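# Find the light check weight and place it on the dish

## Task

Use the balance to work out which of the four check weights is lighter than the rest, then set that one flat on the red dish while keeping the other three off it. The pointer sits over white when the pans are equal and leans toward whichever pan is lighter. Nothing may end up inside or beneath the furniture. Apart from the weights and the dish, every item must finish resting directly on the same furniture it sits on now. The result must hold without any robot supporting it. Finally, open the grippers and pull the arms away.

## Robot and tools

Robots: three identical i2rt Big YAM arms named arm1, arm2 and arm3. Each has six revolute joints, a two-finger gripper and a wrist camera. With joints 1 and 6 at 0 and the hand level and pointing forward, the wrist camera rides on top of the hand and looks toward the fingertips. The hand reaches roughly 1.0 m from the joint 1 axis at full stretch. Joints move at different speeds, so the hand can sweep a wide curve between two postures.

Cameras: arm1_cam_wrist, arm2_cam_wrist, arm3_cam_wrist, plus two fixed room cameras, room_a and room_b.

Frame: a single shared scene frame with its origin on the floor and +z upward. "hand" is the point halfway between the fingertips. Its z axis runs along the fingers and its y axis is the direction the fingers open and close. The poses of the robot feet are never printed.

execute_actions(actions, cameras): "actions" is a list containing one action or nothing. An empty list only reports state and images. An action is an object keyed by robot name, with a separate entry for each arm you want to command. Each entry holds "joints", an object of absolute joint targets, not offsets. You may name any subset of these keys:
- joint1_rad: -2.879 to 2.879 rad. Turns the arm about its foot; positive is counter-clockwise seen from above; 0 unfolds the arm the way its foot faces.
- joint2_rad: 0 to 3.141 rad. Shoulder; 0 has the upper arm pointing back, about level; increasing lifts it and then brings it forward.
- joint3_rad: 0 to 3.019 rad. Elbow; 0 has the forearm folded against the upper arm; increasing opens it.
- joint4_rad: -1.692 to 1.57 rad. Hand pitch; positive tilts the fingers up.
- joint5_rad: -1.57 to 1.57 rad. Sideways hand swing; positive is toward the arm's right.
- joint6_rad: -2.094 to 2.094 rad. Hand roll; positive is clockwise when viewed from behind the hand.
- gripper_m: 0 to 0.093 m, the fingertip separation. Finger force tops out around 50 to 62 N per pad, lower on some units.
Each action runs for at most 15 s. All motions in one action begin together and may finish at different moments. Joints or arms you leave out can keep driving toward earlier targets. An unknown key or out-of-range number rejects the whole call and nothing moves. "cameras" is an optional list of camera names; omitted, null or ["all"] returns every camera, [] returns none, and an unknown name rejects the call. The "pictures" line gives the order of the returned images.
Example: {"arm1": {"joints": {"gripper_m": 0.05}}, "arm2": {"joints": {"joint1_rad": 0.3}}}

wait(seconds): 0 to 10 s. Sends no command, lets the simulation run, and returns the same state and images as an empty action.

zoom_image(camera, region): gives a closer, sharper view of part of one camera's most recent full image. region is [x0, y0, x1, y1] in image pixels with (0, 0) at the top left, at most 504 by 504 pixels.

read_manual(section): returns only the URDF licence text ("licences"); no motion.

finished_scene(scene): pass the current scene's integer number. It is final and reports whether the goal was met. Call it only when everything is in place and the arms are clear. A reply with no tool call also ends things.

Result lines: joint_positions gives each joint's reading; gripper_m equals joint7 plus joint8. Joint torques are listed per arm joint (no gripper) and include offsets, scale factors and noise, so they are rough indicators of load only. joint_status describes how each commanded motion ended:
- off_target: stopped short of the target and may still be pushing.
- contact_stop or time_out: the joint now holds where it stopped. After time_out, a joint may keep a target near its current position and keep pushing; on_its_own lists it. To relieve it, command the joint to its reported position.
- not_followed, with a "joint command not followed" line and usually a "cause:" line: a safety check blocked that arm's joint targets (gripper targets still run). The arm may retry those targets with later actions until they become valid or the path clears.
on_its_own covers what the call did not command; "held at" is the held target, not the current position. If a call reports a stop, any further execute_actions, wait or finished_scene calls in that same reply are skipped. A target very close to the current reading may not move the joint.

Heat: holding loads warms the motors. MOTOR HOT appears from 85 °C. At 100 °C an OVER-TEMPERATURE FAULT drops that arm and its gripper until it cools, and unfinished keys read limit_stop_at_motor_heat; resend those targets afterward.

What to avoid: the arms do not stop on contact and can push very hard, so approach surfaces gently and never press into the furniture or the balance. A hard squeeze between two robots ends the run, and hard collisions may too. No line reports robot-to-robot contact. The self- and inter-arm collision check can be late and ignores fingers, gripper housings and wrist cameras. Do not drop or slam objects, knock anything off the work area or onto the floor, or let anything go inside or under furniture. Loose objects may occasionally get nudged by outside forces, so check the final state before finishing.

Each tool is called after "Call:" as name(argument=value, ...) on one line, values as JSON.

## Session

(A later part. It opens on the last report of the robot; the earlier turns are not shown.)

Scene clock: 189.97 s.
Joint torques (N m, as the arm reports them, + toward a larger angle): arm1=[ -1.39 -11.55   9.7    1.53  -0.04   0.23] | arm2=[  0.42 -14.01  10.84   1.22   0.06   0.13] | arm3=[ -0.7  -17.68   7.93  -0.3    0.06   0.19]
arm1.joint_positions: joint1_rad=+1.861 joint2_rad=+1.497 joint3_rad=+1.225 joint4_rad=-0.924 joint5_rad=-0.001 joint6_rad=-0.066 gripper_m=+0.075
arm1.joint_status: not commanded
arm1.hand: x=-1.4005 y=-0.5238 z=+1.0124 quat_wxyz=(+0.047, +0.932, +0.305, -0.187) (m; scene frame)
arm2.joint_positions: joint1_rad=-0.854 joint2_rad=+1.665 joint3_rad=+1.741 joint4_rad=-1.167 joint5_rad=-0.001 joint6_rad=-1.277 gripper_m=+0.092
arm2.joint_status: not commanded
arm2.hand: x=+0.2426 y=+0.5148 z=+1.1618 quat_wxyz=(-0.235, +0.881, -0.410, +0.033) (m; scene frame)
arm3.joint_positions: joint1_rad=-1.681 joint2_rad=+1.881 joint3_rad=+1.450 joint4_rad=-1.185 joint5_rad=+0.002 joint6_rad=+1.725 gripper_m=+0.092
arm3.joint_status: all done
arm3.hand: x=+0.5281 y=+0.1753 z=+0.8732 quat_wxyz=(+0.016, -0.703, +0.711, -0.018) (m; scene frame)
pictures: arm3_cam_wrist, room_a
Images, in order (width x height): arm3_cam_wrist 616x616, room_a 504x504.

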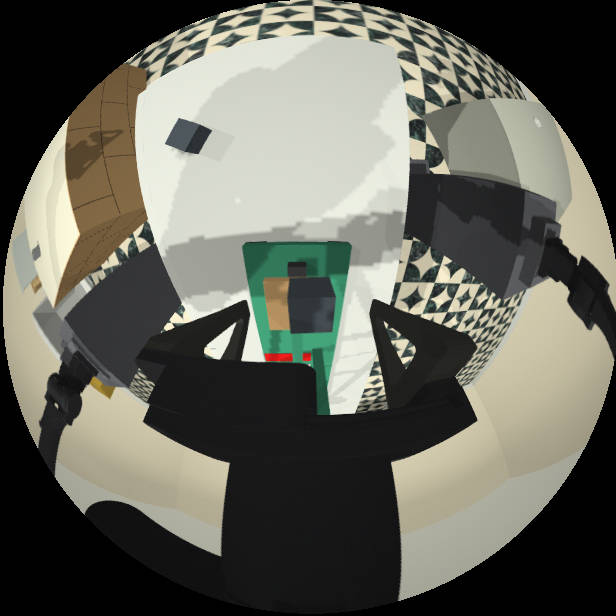

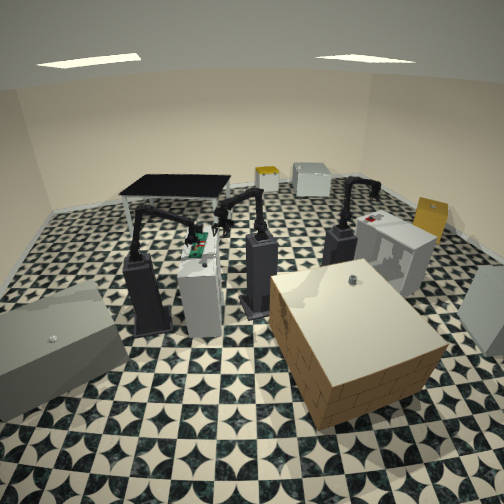

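Call:
execute_actions(actions=[], cameras=["arm3_cam_wrist","arm2_cam_wrist","room_a"])

Call:
zoom_image(camera="arm3_cam_wrist", region=[220, 230, 400, 410])

Scene clock: 190.57 s.
Joint torques (N m, as the arm reports them, + toward a larger angle): arm1=[ -1.52 -11.37   9.62   1.55  -0.04   0.22] | arm2=[  0.25 -14.3   10.83   1.19   0.06   0.12] | arm3=[ -0.74 -17.37   7.91  -0.28   0.06   0.19]
arm1.joint_positions: joint1_rad=+1.861 joint2_rad=+1.497 joint3_rad=+1.225 joint4_rad=-0.924 joint5_rad=-0.001 joint6_rad=-0.066 gripper_m=+0.075
arm1.joint_status: not commanded
arm1.hand: x=-1.4005 y=-0.5238 z=+1.0124 quat_wxyz=(+0.047, +0.932, +0.305, -0.187) (m; scene frame)
arm2.joint_positions: joint1_rad=-0.854 joint2_rad=+1.665 joint3_rad=+1.741 joint4_rad=-1.167 joint5_rad=-0.001 joint6_rad=-1.277 gripper_m=+0.092
arm2.joint_status: not commanded
arm2.hand: x=+0.2426 y=+0.5148 z=+1.1618 quat_wxyz=(-0.235, +0.881, -0.410, +0.033) (m; scene frame)
arm3.joint_positions: joint1_rad=-1.681 joint2_rad=+1.881 joint3_rad=+1.450 joint4_rad=-1.185 joint5_rad=+0.002 joint6_rad=+1.725 gripper_m=+0.092
arm3.joint_status: all done
arm3.hand: x=+0.5281 y=+0.1753 z=+0.8732 quat_wxyz=(+0.016, -0.703, +0.711, -0.018) (m; scene frame)
pictures: arm2_cam_wrist, arm3_cam_wrist, room_a
Images, in order (width x height): arm2_cam_wrist 616x616, arm3_cam_wrist 616x616, room_a 504x504.

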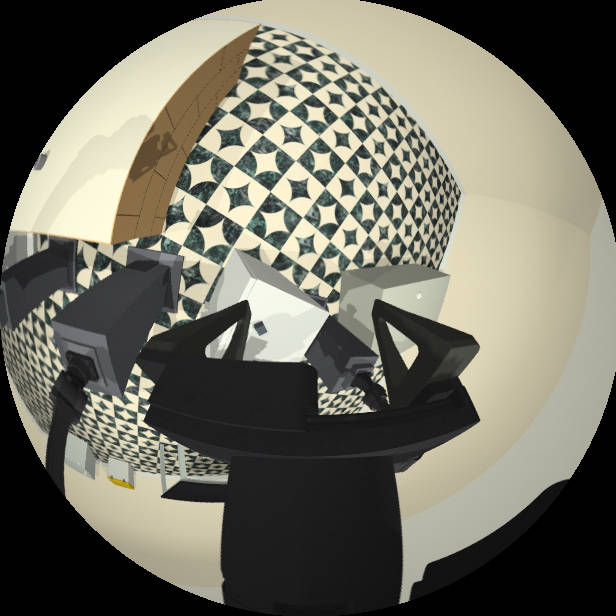

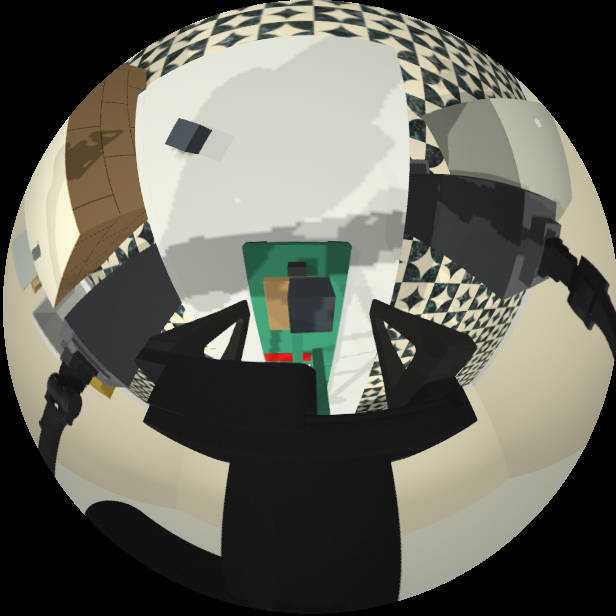

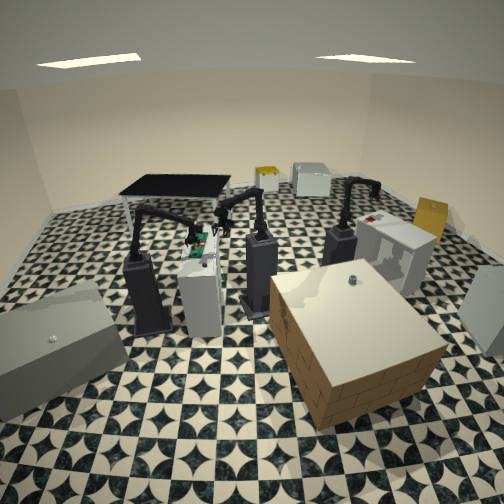

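Region (220, 230, 400, 410) of arm3_cam_wrist's 616x616 image, scaled by 2.800, with more detail than that image has.

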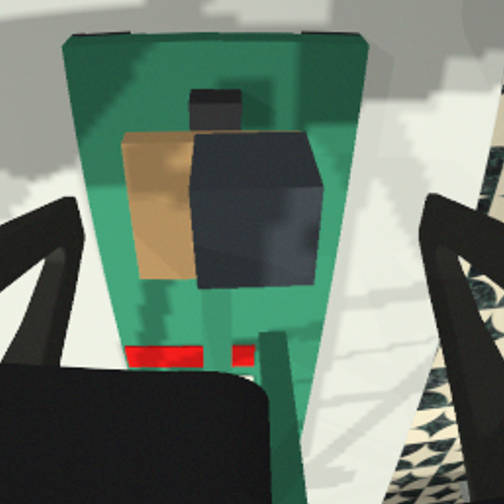

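Call:
execute_actions(actions=[], cameras=["arm3_cam_wrist","room_a","room_b"])

Call:
zoom_image(camera="arm3_cam_wrist", region=[220, 230, 400, 410])

Call:
zoom_image(camera="room_a", region=[160, 200, 250, 290])

Call:
zoom_image(camera="room_b", region=[255, 200, 345, 290])

Scene clock: 192.90 s.
Joint torques (N m, as the arm reports them, + toward a larger angle): arm1=[ -1.41 -11.56   9.52   1.62  -0.03   0.24] | arm2=[  0.53 -14.07  10.84   1.14   0.08   0.15] | arm3=[ -0.74 -17.46   7.92  -0.32   0.07   0.21]
arm1.joint_positions: joint1_rad=+1.861 joint2_rad=+1.497 joint3_rad=+1.225 joint4_rad=-0.924 joint5_rad=-0.001 joint6_rad=-0.066 gripper_m=+0.075
arm1.joint_status: not commanded
arm1.hand: x=-1.4005 y=-0.5238 z=+1.0124 quat_wxyz=(+0.047, +0.932, +0.305, -0.187) (m; scene frame)
arm2.joint_positions: joint1_rad=-0.854 joint2_rad=+1.665 joint3_rad=+1.741 joint4_rad=-1.167 joint5_rad=-0.001 joint6_rad=-1.277 gripper_m=+0.092
arm2.joint_status: not commanded
arm2.hand: x=+0.2426 y=+0.5148 z=+1.1618 quat_wxyz=(-0.235, +0.881, -0.410, +0.033) (m; scene frame)
arm3.joint_positions: joint1_rad=-1.681 joint2_rad=+1.881 joint3_rad=+1.450 joint4_rad=-1.185 joint5_rad=+0.002 joint6_rad=+1.725 gripper_m=+0.092
arm3.joint_status: all done
arm3.hand: x=+0.5281 y=+0.1753 z=+0.8732 quat_wxyz=(+0.016, -0.703, +0.711, -0.018) (m; scene frame)
pictures: arm3_cam_wrist, room_a, room_b
Images, in order (width x height): arm3_cam_wrist 616x616, room_a 504x504, room_b 504x504.

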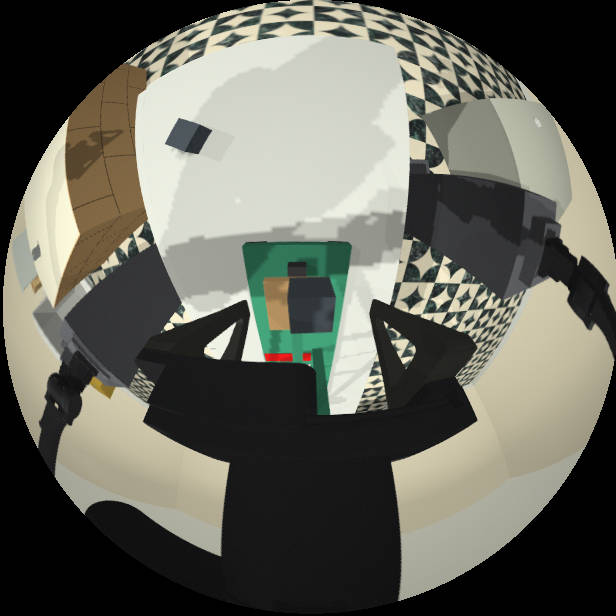

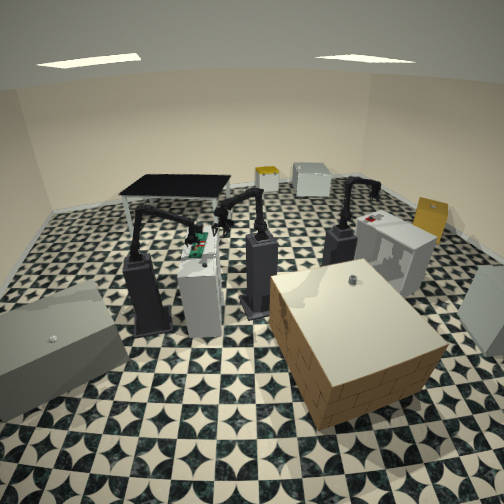

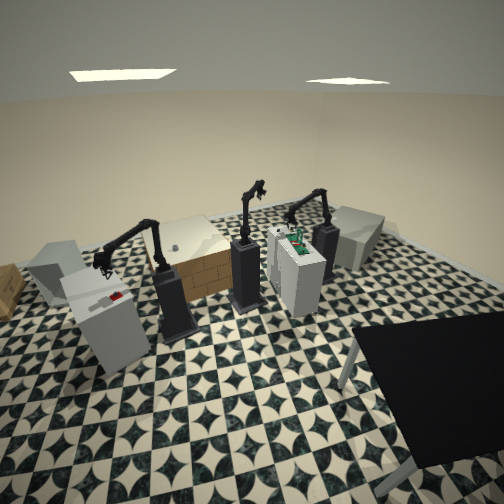

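Region (220, 230, 400, 410) of arm3_cam_wrist's 616x616 image, scaled by 2.800, with more detail than that image has.

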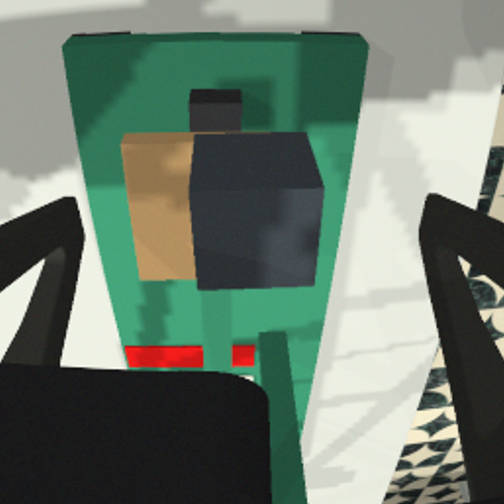

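Region (160, 200, 250, 290) of room_a's 504x504 image, scaled by 5.600, with more detail than that image has.

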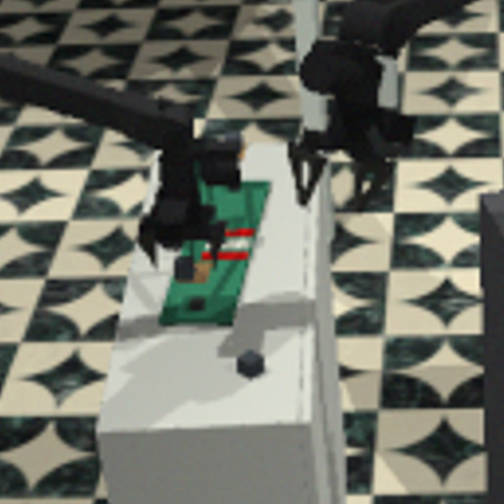

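Region (255, 200, 345, 290) of room_b's 504x504 image, scaled by 5.600, with more detail than that image has.

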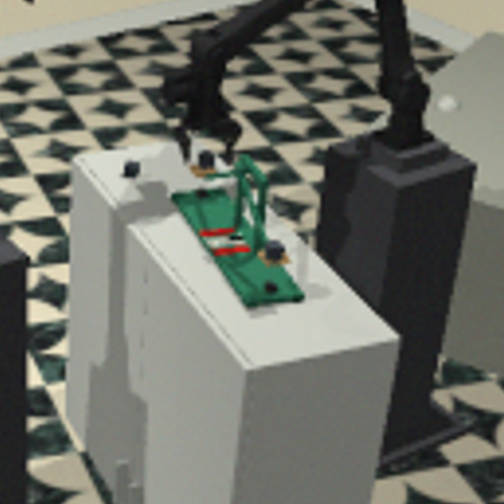

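Call:
execute_actions(actions=[{"arm1":{"joints":{"joint1_rad":1.35,"joint2_rad":1.35}},"arm3":{"joints":{"joint2_rad":1.38}}}])

Scene clock: 195.33 s.
Joint torques (N m, as the arm reports them, + toward a larger angle): arm1=[-0.74 -8.82 10.    1.92 -0.16  0.22] | arm2=[  0.27 -14.22  10.81   1.2    0.06   0.12] | arm3=[-0.81 -8.97  9.49  0.73  0.07  0.16]
arm1.joint_positions: joint1_rad=+1.348 joint2_rad=+1.342 joint3_rad=+1.225 joint4_rad=-0.924 joint5_rad=+0.001 joint6_rad=-0.064 gripper_m=+0.075
arm1.joint_status: all done
arm1.hand: x=-1.4658 y=-0.2714 z=+1.0886 quat_wxyz=(-0.001, +0.962, +0.056, -0.269) (m; scene frame)
arm2.joint_positions: joint1_rad=-0.854 joint2_rad=+1.665 joint3_rad=+1.741 joint4_rad=-1.167 joint5_rad=-0.001 joint6_rad=-1.277 gripper_m=+0.092
arm2.joint_status: not commanded
arm2.hand: x=+0.2426 y=+0.5148 z=+1.1618 quat_wxyz=(-0.235, +0.881, -0.410, +0.033) (m; scene frame)
arm3.joint_positions: joint1_rad=-1.681 joint2_rad=+1.364 joint3_rad=+1.450 joint4_rad=-1.185 joint5_rad=+0.002 joint6_rad=+1.725 gripper_m=+0.092
arm3.joint_status: all done
arm3.hand: x=+0.5620 y=+0.1835 z=+1.1368 quat_wxyz=(-0.190, -0.683, +0.693, +0.134) (m; scene frame)
pictures: arm1_cam_wrist, arm2_cam_wrist, arm3_cam_wrist, room_a, room_b
Images, in order (width x height): arm1_cam_wrist 616x616, arm2_cam_wrist 616x616, arm3_cam_wrist 616x616, room_a 504x504, room_b 504x504.

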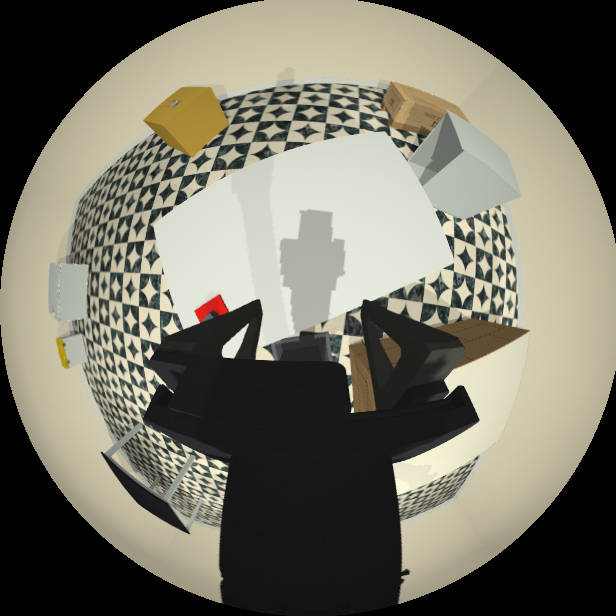

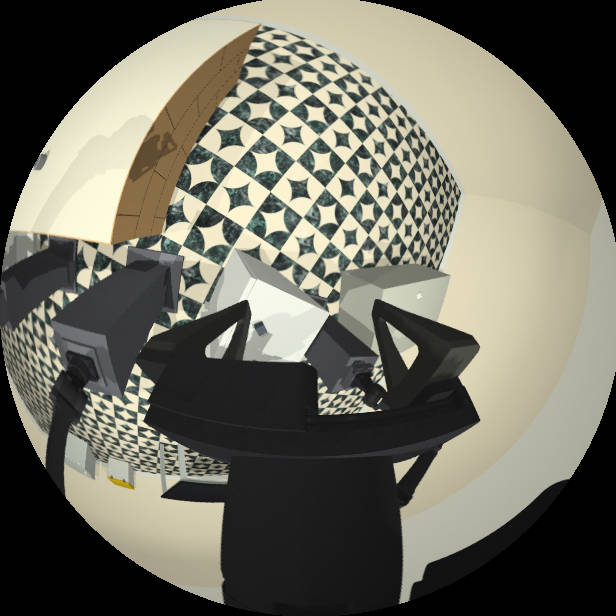

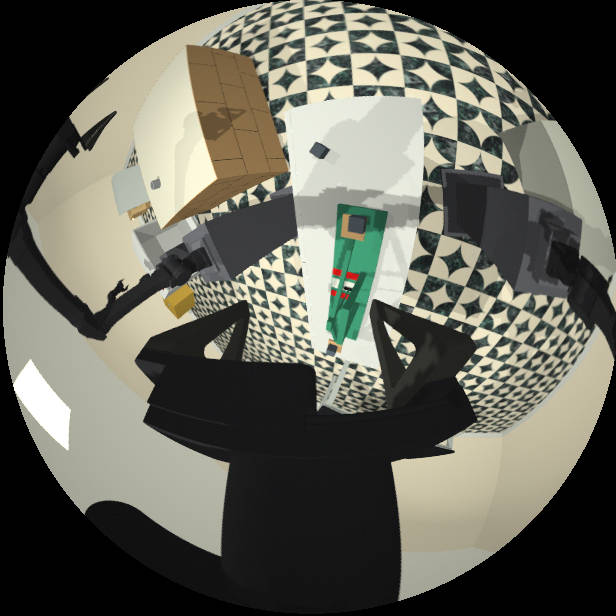

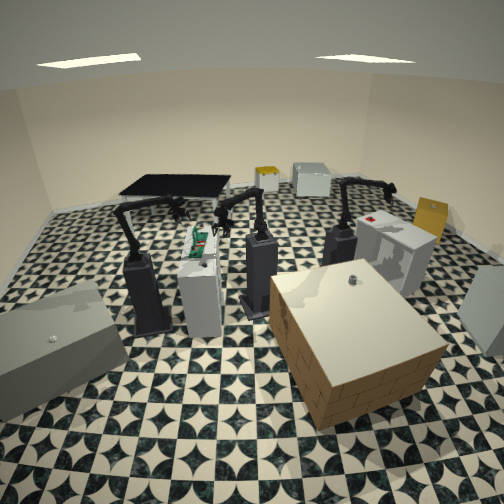

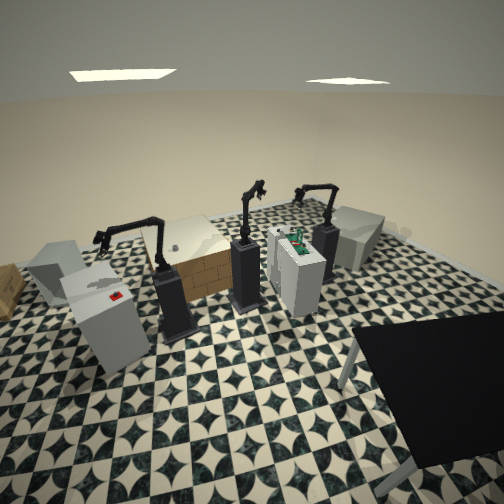

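Call:
zoom_image(camera="arm3_cam_wrist", region=[280, 190, 420, 370])

Call:
zoom_image(camera="room_b", region=[255, 210, 335, 290])

Call:
zoom_image(camera="room_b", region=[80, 265, 150, 325])

Call:
zoom_image(camera="room_a", region=[165, 205, 245, 285])

Region (280, 190, 420, 370) of arm3_cam_wrist's 616x616 image, scaled by 2.800, with more detail than that image has.

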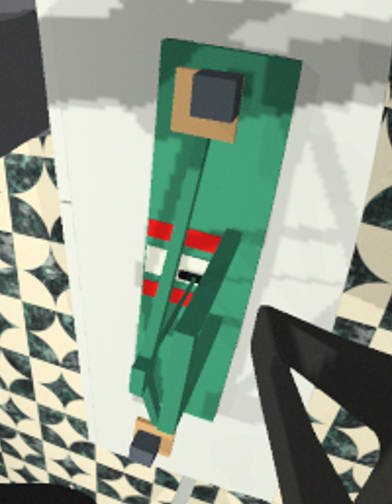

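Region (255, 210, 335, 290) of room_b's 504x504 image, scaled by 6.300, with more detail than that image has.

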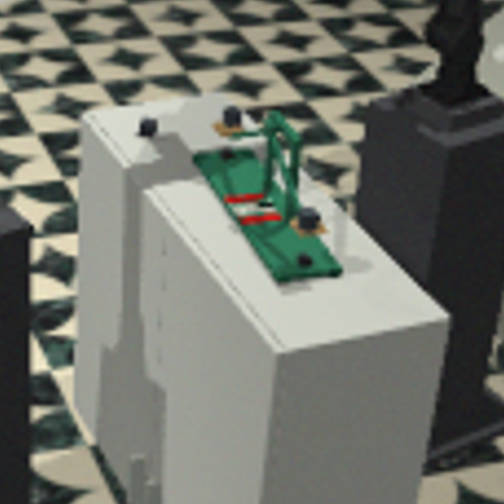

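Region (80, 265, 150, 325) of room_b's 504x504 image, scaled by 7.200, with more detail than that image has; it fills the top 432 rows of this view, and the rest is white.

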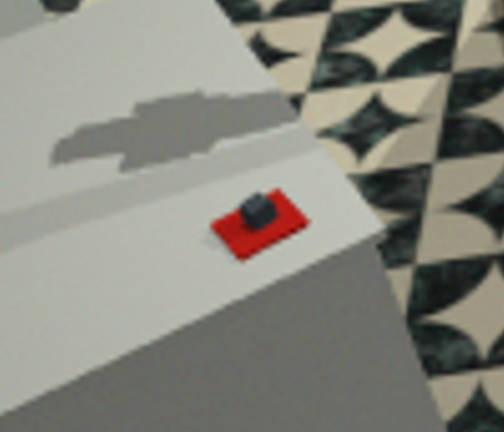

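Region (165, 205, 245, 285) of room_a's 504x504 image, scaled by 6.300, with more detail than that image has.

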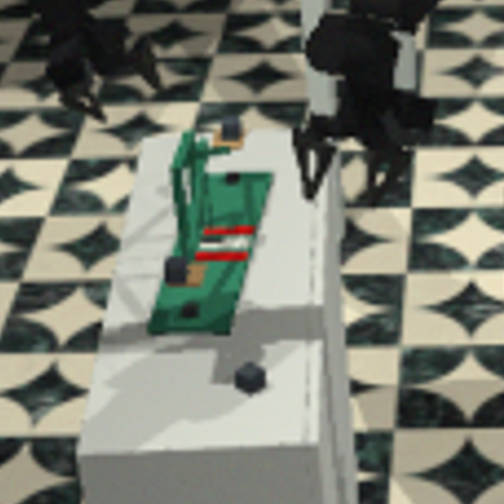

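Call:
finished_scene(scene=2)

The scene is finished: the task was done.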